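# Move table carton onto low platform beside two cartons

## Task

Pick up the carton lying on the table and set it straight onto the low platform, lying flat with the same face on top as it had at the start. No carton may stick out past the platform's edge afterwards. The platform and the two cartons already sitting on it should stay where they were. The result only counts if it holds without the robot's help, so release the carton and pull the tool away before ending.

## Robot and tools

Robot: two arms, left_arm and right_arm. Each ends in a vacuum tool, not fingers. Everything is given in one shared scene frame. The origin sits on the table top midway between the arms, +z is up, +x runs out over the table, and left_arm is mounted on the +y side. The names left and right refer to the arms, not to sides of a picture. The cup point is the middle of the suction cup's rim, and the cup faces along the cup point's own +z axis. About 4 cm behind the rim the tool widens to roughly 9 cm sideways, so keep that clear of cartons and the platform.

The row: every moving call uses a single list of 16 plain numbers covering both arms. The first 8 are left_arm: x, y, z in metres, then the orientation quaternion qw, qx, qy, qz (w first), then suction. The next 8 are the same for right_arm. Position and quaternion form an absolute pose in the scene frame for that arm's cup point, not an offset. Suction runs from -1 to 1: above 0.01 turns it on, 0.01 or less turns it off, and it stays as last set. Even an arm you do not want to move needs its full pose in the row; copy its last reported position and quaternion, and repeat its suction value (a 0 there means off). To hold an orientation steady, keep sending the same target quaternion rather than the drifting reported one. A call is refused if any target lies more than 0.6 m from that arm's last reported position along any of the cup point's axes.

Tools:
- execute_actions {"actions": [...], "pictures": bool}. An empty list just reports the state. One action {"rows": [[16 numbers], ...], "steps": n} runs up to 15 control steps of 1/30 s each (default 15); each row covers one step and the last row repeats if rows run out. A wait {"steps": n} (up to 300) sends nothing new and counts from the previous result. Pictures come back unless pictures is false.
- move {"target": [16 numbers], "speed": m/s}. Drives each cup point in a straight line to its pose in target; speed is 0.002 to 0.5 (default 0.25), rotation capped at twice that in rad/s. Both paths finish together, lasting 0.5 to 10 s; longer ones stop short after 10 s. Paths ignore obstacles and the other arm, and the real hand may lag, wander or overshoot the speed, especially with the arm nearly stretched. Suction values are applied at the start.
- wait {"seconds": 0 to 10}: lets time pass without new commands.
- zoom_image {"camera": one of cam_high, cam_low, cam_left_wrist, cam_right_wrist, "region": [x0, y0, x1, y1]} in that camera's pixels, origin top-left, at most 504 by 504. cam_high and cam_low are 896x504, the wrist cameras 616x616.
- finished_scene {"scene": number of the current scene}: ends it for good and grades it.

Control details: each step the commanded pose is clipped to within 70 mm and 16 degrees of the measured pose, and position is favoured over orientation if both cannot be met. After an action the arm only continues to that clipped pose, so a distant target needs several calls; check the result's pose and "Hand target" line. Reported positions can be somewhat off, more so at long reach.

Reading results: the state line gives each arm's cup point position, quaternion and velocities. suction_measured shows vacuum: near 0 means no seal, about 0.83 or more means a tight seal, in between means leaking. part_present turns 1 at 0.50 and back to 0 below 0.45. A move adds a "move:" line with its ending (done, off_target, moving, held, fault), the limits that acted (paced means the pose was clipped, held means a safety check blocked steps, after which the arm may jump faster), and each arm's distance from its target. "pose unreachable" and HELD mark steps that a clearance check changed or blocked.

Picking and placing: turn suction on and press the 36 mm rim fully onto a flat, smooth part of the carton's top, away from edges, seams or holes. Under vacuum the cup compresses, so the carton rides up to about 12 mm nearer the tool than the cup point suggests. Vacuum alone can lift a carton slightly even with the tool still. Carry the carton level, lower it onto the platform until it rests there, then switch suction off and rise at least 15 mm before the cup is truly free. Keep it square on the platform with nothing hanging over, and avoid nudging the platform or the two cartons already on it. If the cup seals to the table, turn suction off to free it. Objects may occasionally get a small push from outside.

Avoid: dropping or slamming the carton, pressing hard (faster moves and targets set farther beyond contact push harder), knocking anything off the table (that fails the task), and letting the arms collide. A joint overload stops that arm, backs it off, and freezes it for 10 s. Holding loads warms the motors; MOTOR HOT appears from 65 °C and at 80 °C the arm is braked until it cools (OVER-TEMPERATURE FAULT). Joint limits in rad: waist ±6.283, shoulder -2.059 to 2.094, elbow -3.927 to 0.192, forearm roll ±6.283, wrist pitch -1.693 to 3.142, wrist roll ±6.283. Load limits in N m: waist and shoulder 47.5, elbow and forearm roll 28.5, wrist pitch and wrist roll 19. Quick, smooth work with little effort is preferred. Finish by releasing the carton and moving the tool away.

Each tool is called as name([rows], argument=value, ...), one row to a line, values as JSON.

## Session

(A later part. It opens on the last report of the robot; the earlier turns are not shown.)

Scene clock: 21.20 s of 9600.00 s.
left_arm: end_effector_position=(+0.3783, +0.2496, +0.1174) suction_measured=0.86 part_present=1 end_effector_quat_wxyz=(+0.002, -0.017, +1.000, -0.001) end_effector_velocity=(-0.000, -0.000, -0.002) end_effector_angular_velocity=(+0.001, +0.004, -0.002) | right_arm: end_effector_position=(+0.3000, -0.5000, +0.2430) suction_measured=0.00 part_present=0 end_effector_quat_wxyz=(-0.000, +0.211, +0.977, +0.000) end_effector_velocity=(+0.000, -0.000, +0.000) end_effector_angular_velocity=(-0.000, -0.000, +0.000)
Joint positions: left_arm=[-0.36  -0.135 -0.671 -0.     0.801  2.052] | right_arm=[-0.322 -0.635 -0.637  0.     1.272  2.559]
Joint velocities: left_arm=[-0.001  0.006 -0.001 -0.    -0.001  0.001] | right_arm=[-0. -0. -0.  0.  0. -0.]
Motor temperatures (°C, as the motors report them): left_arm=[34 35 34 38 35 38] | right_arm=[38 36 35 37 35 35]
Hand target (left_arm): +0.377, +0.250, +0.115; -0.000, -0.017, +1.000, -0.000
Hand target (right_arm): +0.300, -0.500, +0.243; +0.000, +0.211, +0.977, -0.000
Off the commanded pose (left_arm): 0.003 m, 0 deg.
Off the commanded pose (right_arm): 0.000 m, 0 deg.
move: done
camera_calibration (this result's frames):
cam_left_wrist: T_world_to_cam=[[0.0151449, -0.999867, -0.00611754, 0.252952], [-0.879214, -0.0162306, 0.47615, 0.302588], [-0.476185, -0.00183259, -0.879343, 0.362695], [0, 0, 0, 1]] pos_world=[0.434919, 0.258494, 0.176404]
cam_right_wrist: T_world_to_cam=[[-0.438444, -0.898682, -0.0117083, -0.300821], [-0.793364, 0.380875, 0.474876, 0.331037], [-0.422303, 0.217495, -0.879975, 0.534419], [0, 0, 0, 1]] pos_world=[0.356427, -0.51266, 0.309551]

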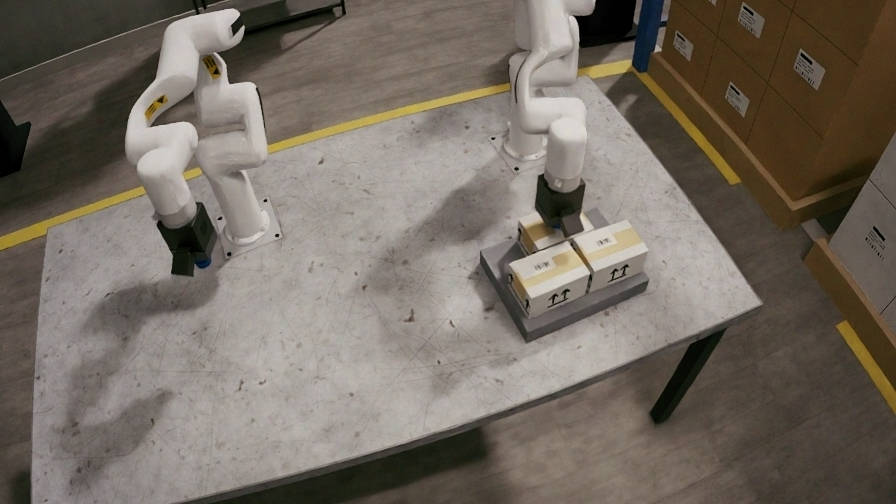

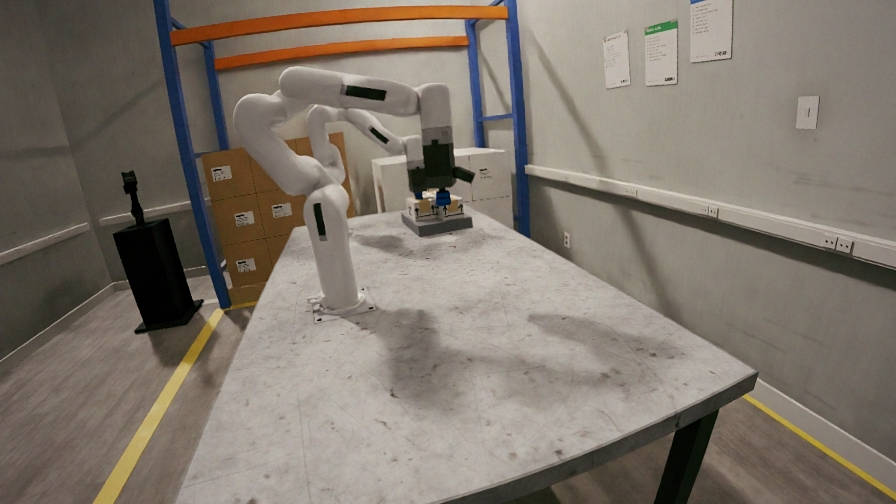

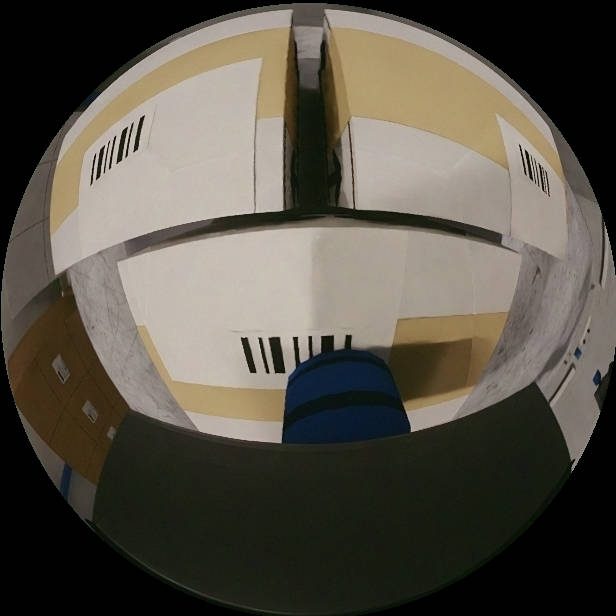

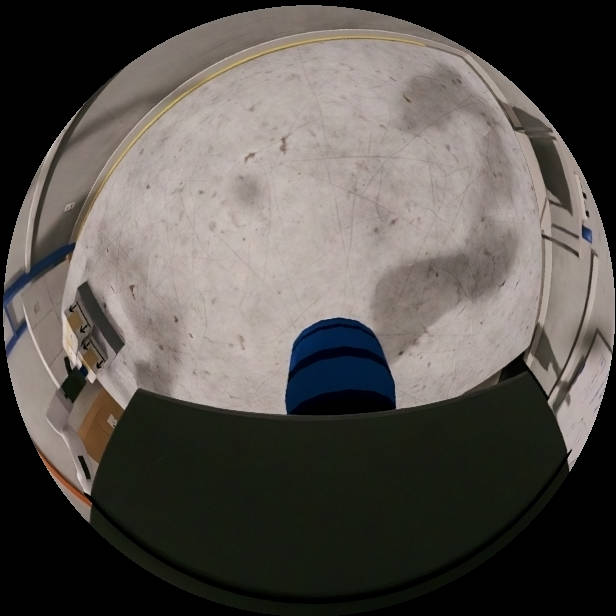

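move(target=[0.376,0.25,0.111,0,-0.017,0.9998,0,1,0.30,-0.5,0.243,0,0.211,0.977,0,0], speed=0.02)

Scene clock: 22.40 s of 9600.00 s.
left_arm: end_effector_position=(+0.3783, +0.2495, +0.1163) suction_measured=0.86 part_present=1 end_effector_quat_wxyz=(+0.006, -0.017, +1.000, -0.002) end_effector_velocity=(+0.000, +0.000, +0.000) end_effector_angular_velocity=(-0.001, -0.005, +0.001) | right_arm: end_effector_position=(+0.3000, -0.5000, +0.2430) suction_measured=0.00 part_present=0 end_effector_quat_wxyz=(+0.000, +0.211, +0.977, +0.000) end_effector_velocity=(-0.000, -0.000, +0.000) end_effector_angular_velocity=(-0.000, -0.000, -0.001)
Joint positions: left_arm=[-0.361 -0.138 -0.663  0.     0.788  2.051] | right_arm=[-0.322 -0.635 -0.637  0.     1.272  2.559]
Joint velocities: left_arm=[ 0.    -0.003  0.004 -0.    -0.007 -0.   ] | right_arm=[-0.    -0.001  0.     0.    -0.     0.   ]
Motor temperatures (°C, as the motors report them): left_arm=[34 35 34 38 35 38] | right_arm=[38 36 35 37 35 35]
Hand target (left_arm): +0.376, +0.250, +0.111; -0.000, -0.017, +1.000, -0.000
Hand target (right_arm): +0.300, -0.500, +0.243; -0.000, +0.211, +0.977, -0.000
Off the commanded pose (left_arm): 0.006 m, 1 deg.
Off the commanded pose (right_arm): 0.000 m, 0 deg.
move: off_target (left_arm)
camera_calibration (this result's frames):
cam_left_wrist: T_world_to_cam=[[0.0151834, -0.999876, -0.00412189, 0.252585], [-0.882584, -0.0153394, 0.469904, 0.304972], [-0.469909, -0.00349682, -0.882708, 0.360153], [0, 0, 0, 1]] pos_world=[0.434568, 0.258491, 0.175644]
cam_right_wrist: T_world_to_cam=[[-0.438444, -0.898682, -0.0117083, -0.300821], [-0.793364, 0.380875, 0.474876, 0.331037], [-0.422303, 0.217495, -0.879975, 0.534419], [0, 0, 0, 1]] pos_world=[0.356427, -0.51266, 0.309551]

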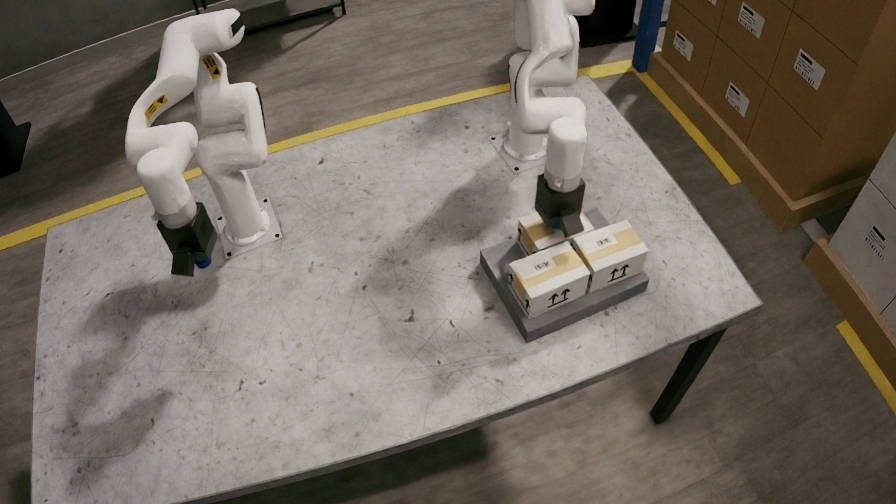

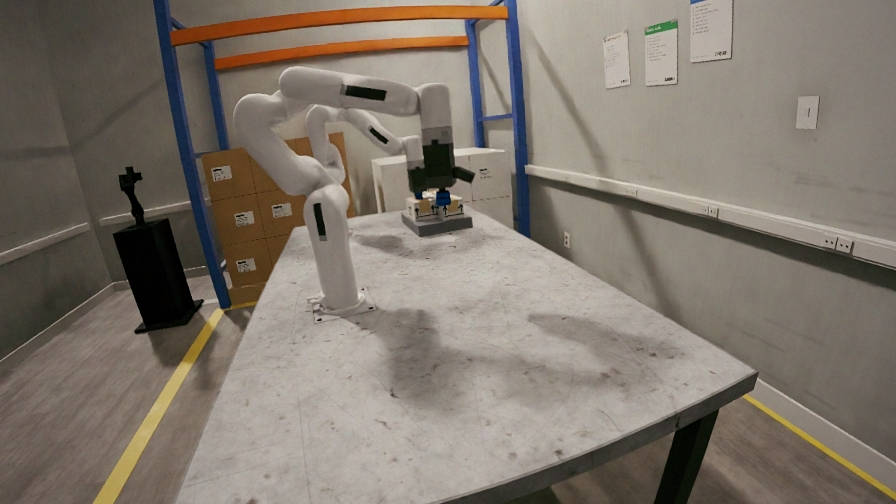

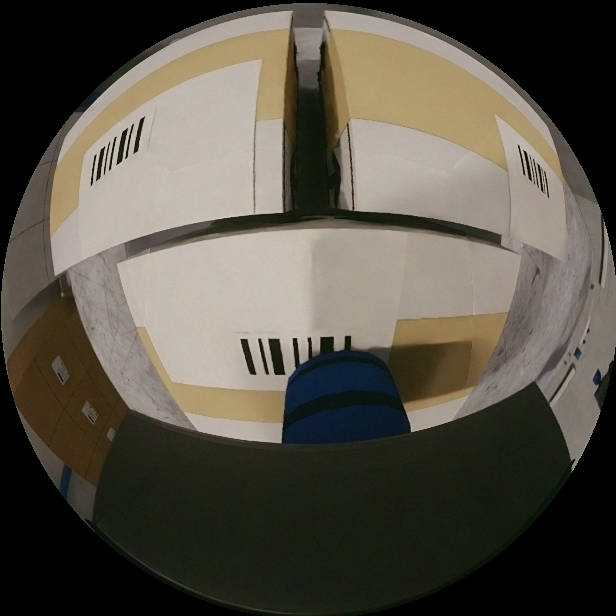

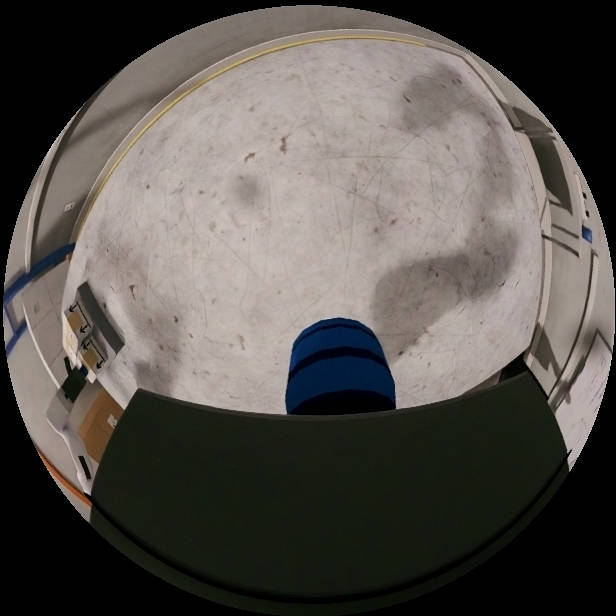

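move(target=[0.378,0.25,0.118,0,-0.017,0.9998,0,0,0.30,-0.5,0.243,0,0.211,0.977,0,0])

move(target=[0.378,0.25,0.15,0,-0.017,0.9998,0,0,0.30,-0.5,0.243,0,0.211,0.977,0,0])

move(target=[0.255,0.25,0.26,0,-0.017,0.9998,0,0,0.30,-0.5,0.243,0,0.211,0.977,0,0])

Scene clock: 23.80 s of 9600.00 s.
left_arm: end_effector_position=(+0.3779, +0.2497, +0.1174) suction_measured=0.01 part_present=0 end_effector_quat_wxyz=(-0.000, -0.017, +1.000, -0.000) end_effector_velocity=(-0.001, +0.000, +0.000) end_effector_angular_velocity=(+0.002, +0.005, -0.000) | right_arm: end_effector_position=(+0.3000, -0.5000, +0.2430) suction_measured=0.00 part_present=0 end_effector_quat_wxyz=(+0.000, +0.211, +0.977, +0.000) end_effector_velocity=(-0.000, -0.000, -0.000) end_effector_angular_velocity=(-0.001, +0.001, -0.001)
Joint positions: left_arm=[-0.36  -0.133 -0.675 -0.     0.808  2.053] | right_arm=[-0.322 -0.635 -0.637  0.     1.272  2.559]
Joint velocities: left_arm=[ 0.     0.001 -0.003  0.     0.007  0.   ] | right_arm=[ 0.     0.     0.    -0.001 -0.     0.002]
Motor temperatures (°C, as the motors report them): left_arm=[34 35 34 38 35 38] | right_arm=[38 36 35 37 35 35]
Hand target (left_arm): +0.378, +0.250, +0.118; -0.000, -0.017, +1.000, -0.000
Hand target (right_arm): +0.300, -0.500, +0.243; +0.000, +0.211, +0.977, +0.000
Off the commanded pose (left_arm): 0.001 m, 0 deg.
Off the commanded pose (right_arm): 0.000 m, 0 deg.
move: done
camera_calibration (this result's frames):
cam_left_wrist: T_world_to_cam=[[0.0146114, -0.999866, -0.00743816, 0.253487], [-0.876829, -0.0163881, 0.480523, 0.300897], [-0.48058, -0.000499137, -0.876951, 0.363608], [0, 0, 0, 1]] pos_world=[0.434874, 0.258566, 0.176163]
cam_right_wrist: T_world_to_cam=[[-0.438444, -0.898682, -0.0117083, -0.300821], [-0.793364, 0.380875, 0.474876, 0.331037], [-0.422303, 0.217495, -0.879975, 0.534419], [0, 0, 0, 1]] pos_world=[0.356427, -0.51266, 0.309551]

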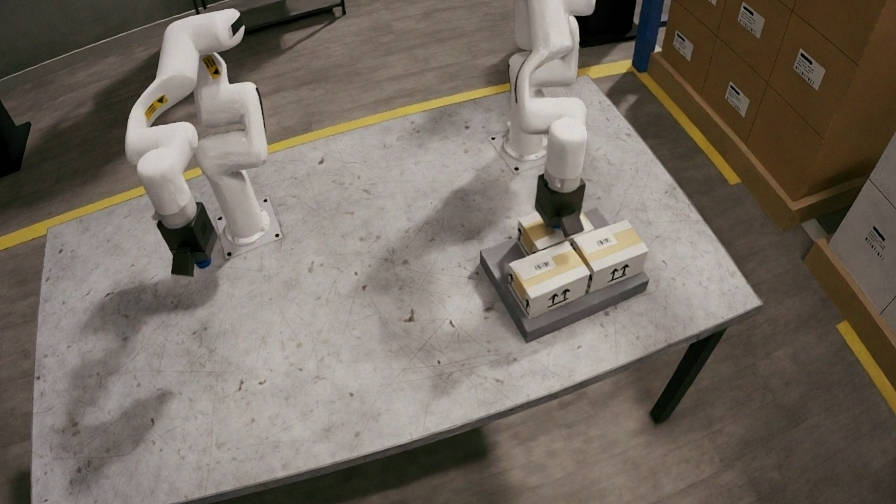

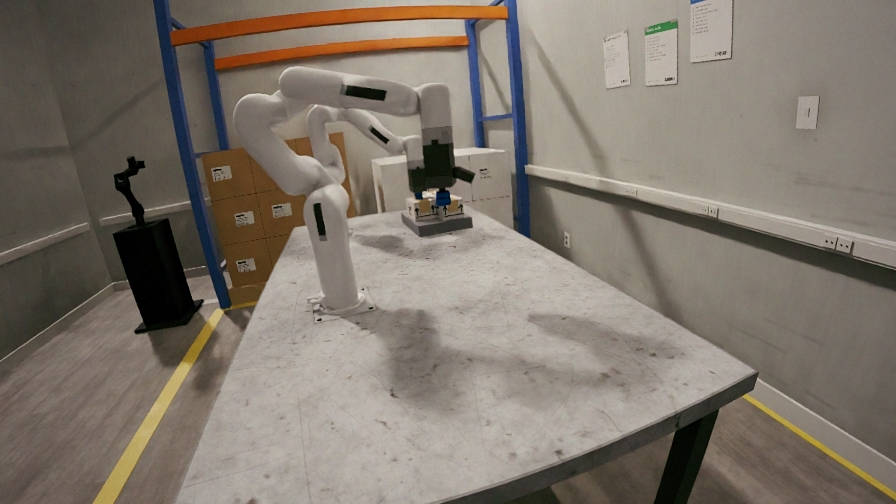

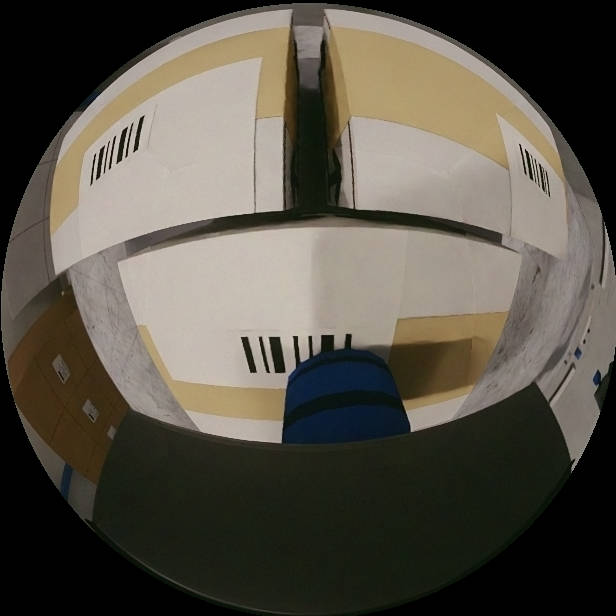

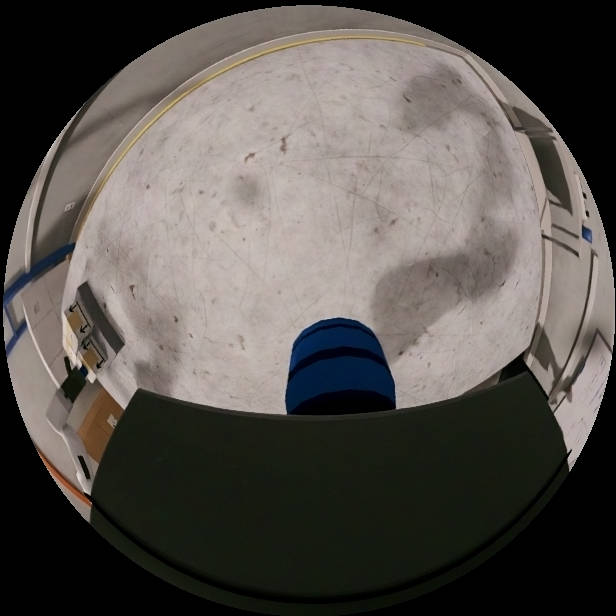

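Scene clock: 24.63 s of 9600.00 s.
left_arm: end_effector_position=(+0.3777, +0.2502, +0.1494) suction_measured=0.01 part_present=0 end_effector_quat_wxyz=(-0.001, -0.017, +1.000, +0.000) end_effector_velocity=(+0.002, -0.001, +0.004) end_effector_angular_velocity=(-0.002, -0.007, +0.000) | right_arm: end_effector_position=(+0.3000, -0.5000, +0.2430) suction_measured=0.00 part_present=0 end_effector_quat_wxyz=(-0.000, +0.211, +0.977, +0.000) end_effector_velocity=(-0.000, +0.000, -0.000) end_effector_angular_velocity=(+0.001, -0.000, -0.000)
Joint positions: left_arm=[-0.36  -0.191 -0.719  0.     0.912  2.052] | right_arm=[-0.322 -0.635 -0.637  0.     1.272  2.559]
Joint velocities: left_arm=[-0.    -0.005 -0.006 -0.     0.004 -0.   ] | right_arm=[-0.    -0.     0.     0.001  0.    -0.   ]
Motor temperatures (°C, as the motors report them): left_arm=[34 35 34 38 35 38] | right_arm=[38 36 35 37 35 35]
Hand target (left_arm): +0.378, +0.250, +0.150; +0.000, -0.017, +1.000, +0.000
Hand target (right_arm): +0.300, -0.500, +0.243; -0.000, +0.211, +0.977, +0.000
Off the commanded pose (left_arm): 0.001 m, 0 deg.
Off the commanded pose (right_arm): 0.000 m, 0 deg.
move: done
camera_calibration (this result's frames):
cam_left_wrist: T_world_to_cam=[[0.0152683, -0.999849, -0.00823967, 0.254031], [-0.876277, -0.0173492, 0.481496, 0.285216], [-0.481566, -0.000131387, -0.87641, 0.391742], [0, 0, 0, 1]] pos_world=[0.434699, 0.258993, 0.20809]
cam_right_wrist: T_world_to_cam=[[-0.438444, -0.898682, -0.0117082, -0.300821], [-0.793364, 0.380875, 0.474876, 0.331037], [-0.422303, 0.217495, -0.879975, 0.534419], [0, 0, 0, 1]] pos_world=[0.356427, -0.51266, 0.309551]

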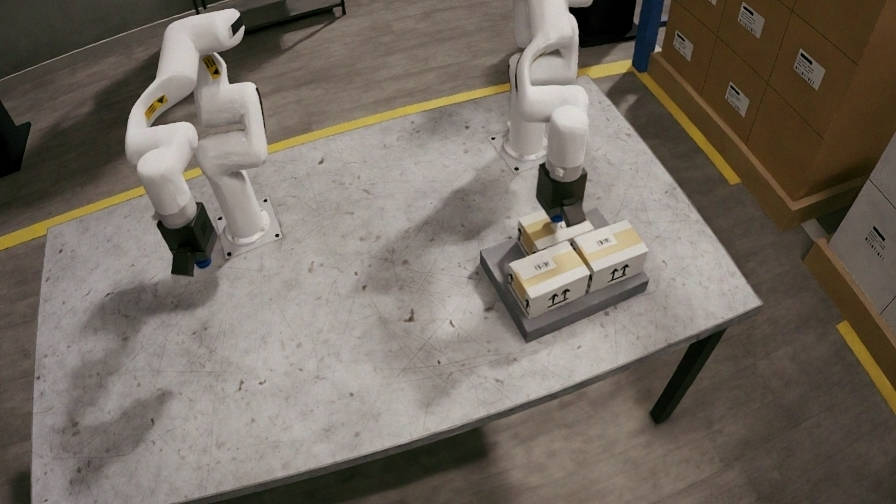

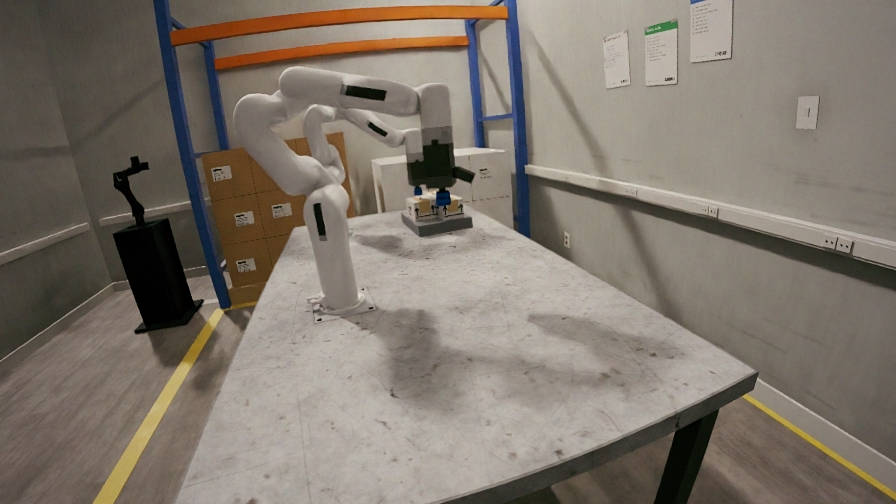

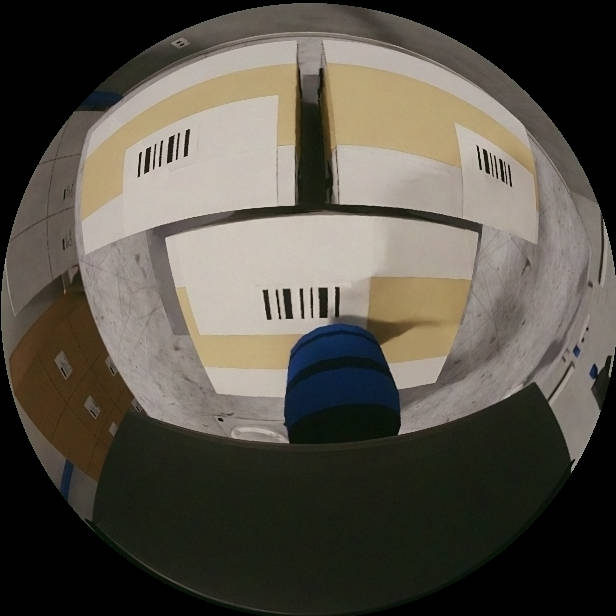

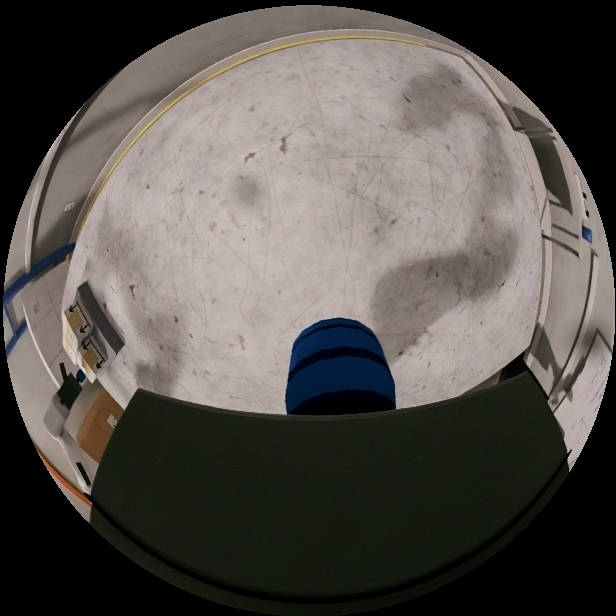

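Scene clock: 25.87 s of 9600.00 s.
left_arm: end_effector_position=(+0.2552, +0.2506, +0.2597) suction_measured=0.01 part_present=0 end_effector_quat_wxyz=(-0.000, -0.018, +1.000, +0.000) end_effector_velocity=(-0.001, -0.000, +0.003) end_effector_angular_velocity=(-0.002, -0.005, -0.001) | right_arm: end_effector_position=(+0.3000, -0.5000, +0.2430) suction_measured=0.00 part_present=0 end_effector_quat_wxyz=(+0.000, +0.211, +0.977, -0.000) end_effector_velocity=(-0.000, -0.000, +0.000) end_effector_angular_velocity=(-0.001, +0.000, +0.000)
Joint positions: left_arm=[-0.477 -0.735 -0.624  0.     1.36   1.934] | right_arm=[-0.322 -0.635 -0.637  0.     1.272  2.559]
Joint velocities: left_arm=[-0.002 -0.007 -0.003  0.     0.005 -0.002] | right_arm=[ 0.    -0.    -0.    -0.001  0.     0.   ]
Motor temperatures (°C, as the motors report them): left_arm=[34 35 34 38 35 38] | right_arm=[38 36 35 37 35 35]
Hand target (left_arm): +0.255, +0.250, +0.260; +0.000, -0.018, +1.000, +0.000
Hand target (right_arm): +0.300, -0.500, +0.243; +0.000, +0.211, +0.977, -0.000
Off the commanded pose (left_arm): 0.001 m, 0 deg.
Off the commanded pose (right_arm): 0.000 m, 0 deg.
move: done
camera_calibration (this result's frames):
cam_left_wrist: T_world_to_cam=[[0.016474, -0.999831, -0.00816815, 0.256857], [-0.876618, -0.0183721, 0.480835, 0.125308], [-0.480904, -0.000760948, -0.876773, 0.429506], [0, 0, 0, 1]] pos_world=[0.312167, 0.259443, 0.318424]
cam_right_wrist: T_world_to_cam=[[-0.438444, -0.898682, -0.0117081, -0.300821], [-0.793364, 0.380875, 0.474876, 0.331037], [-0.422303, 0.217495, -0.879975, 0.534419], [0, 0, 0, 1]] pos_world=[0.356427, -0.51266, 0.309551]

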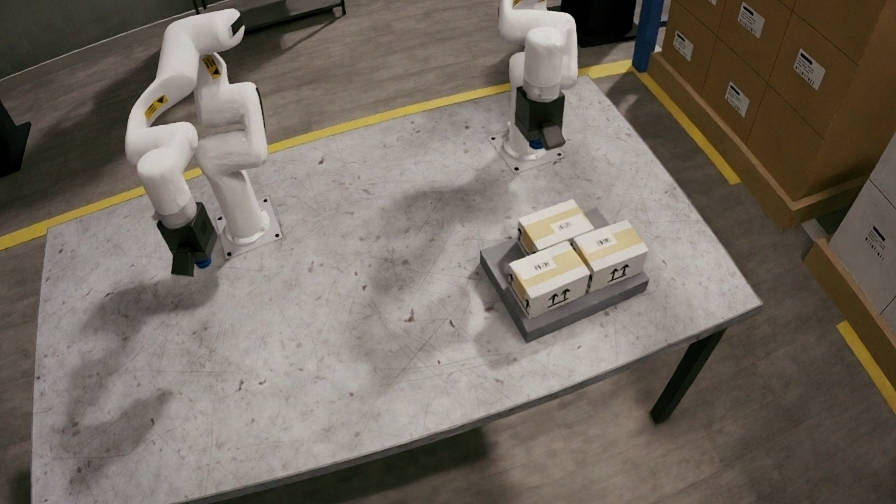

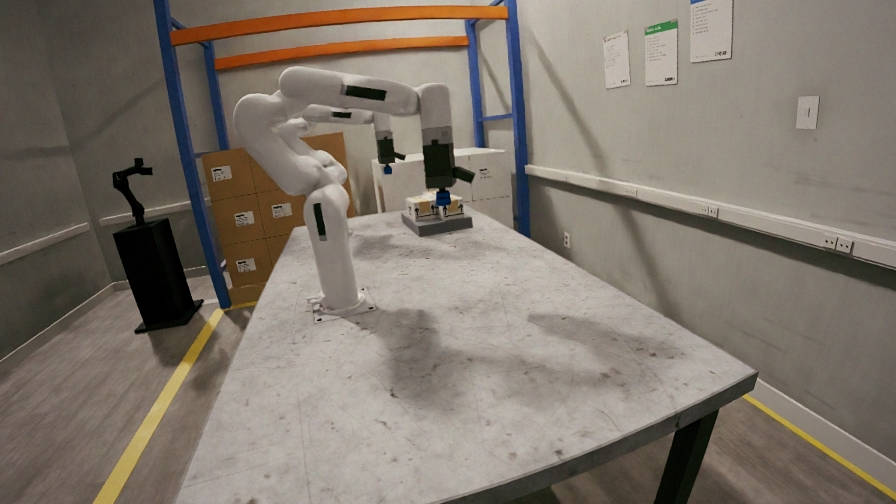

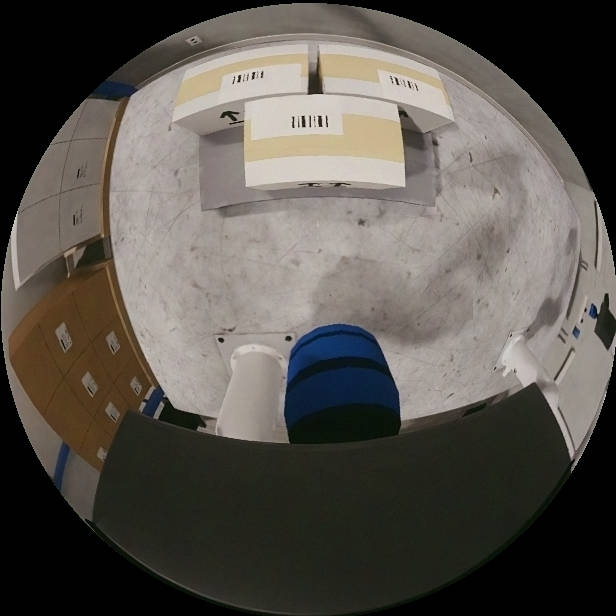

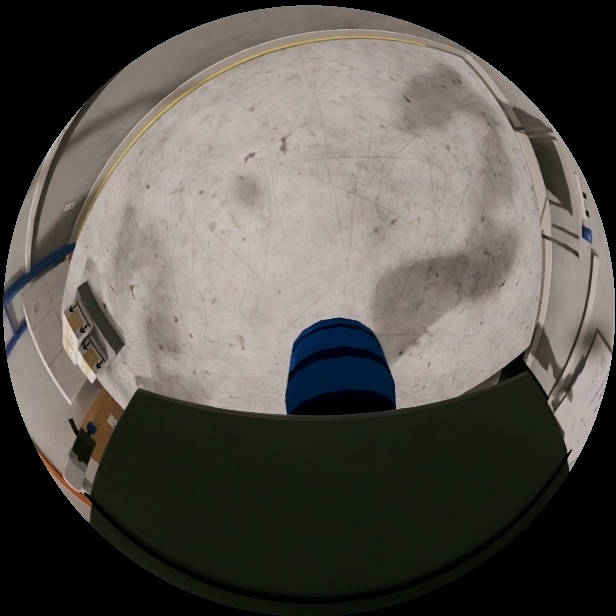

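finished_scene(scene=1)

The scene is finished: the task was done.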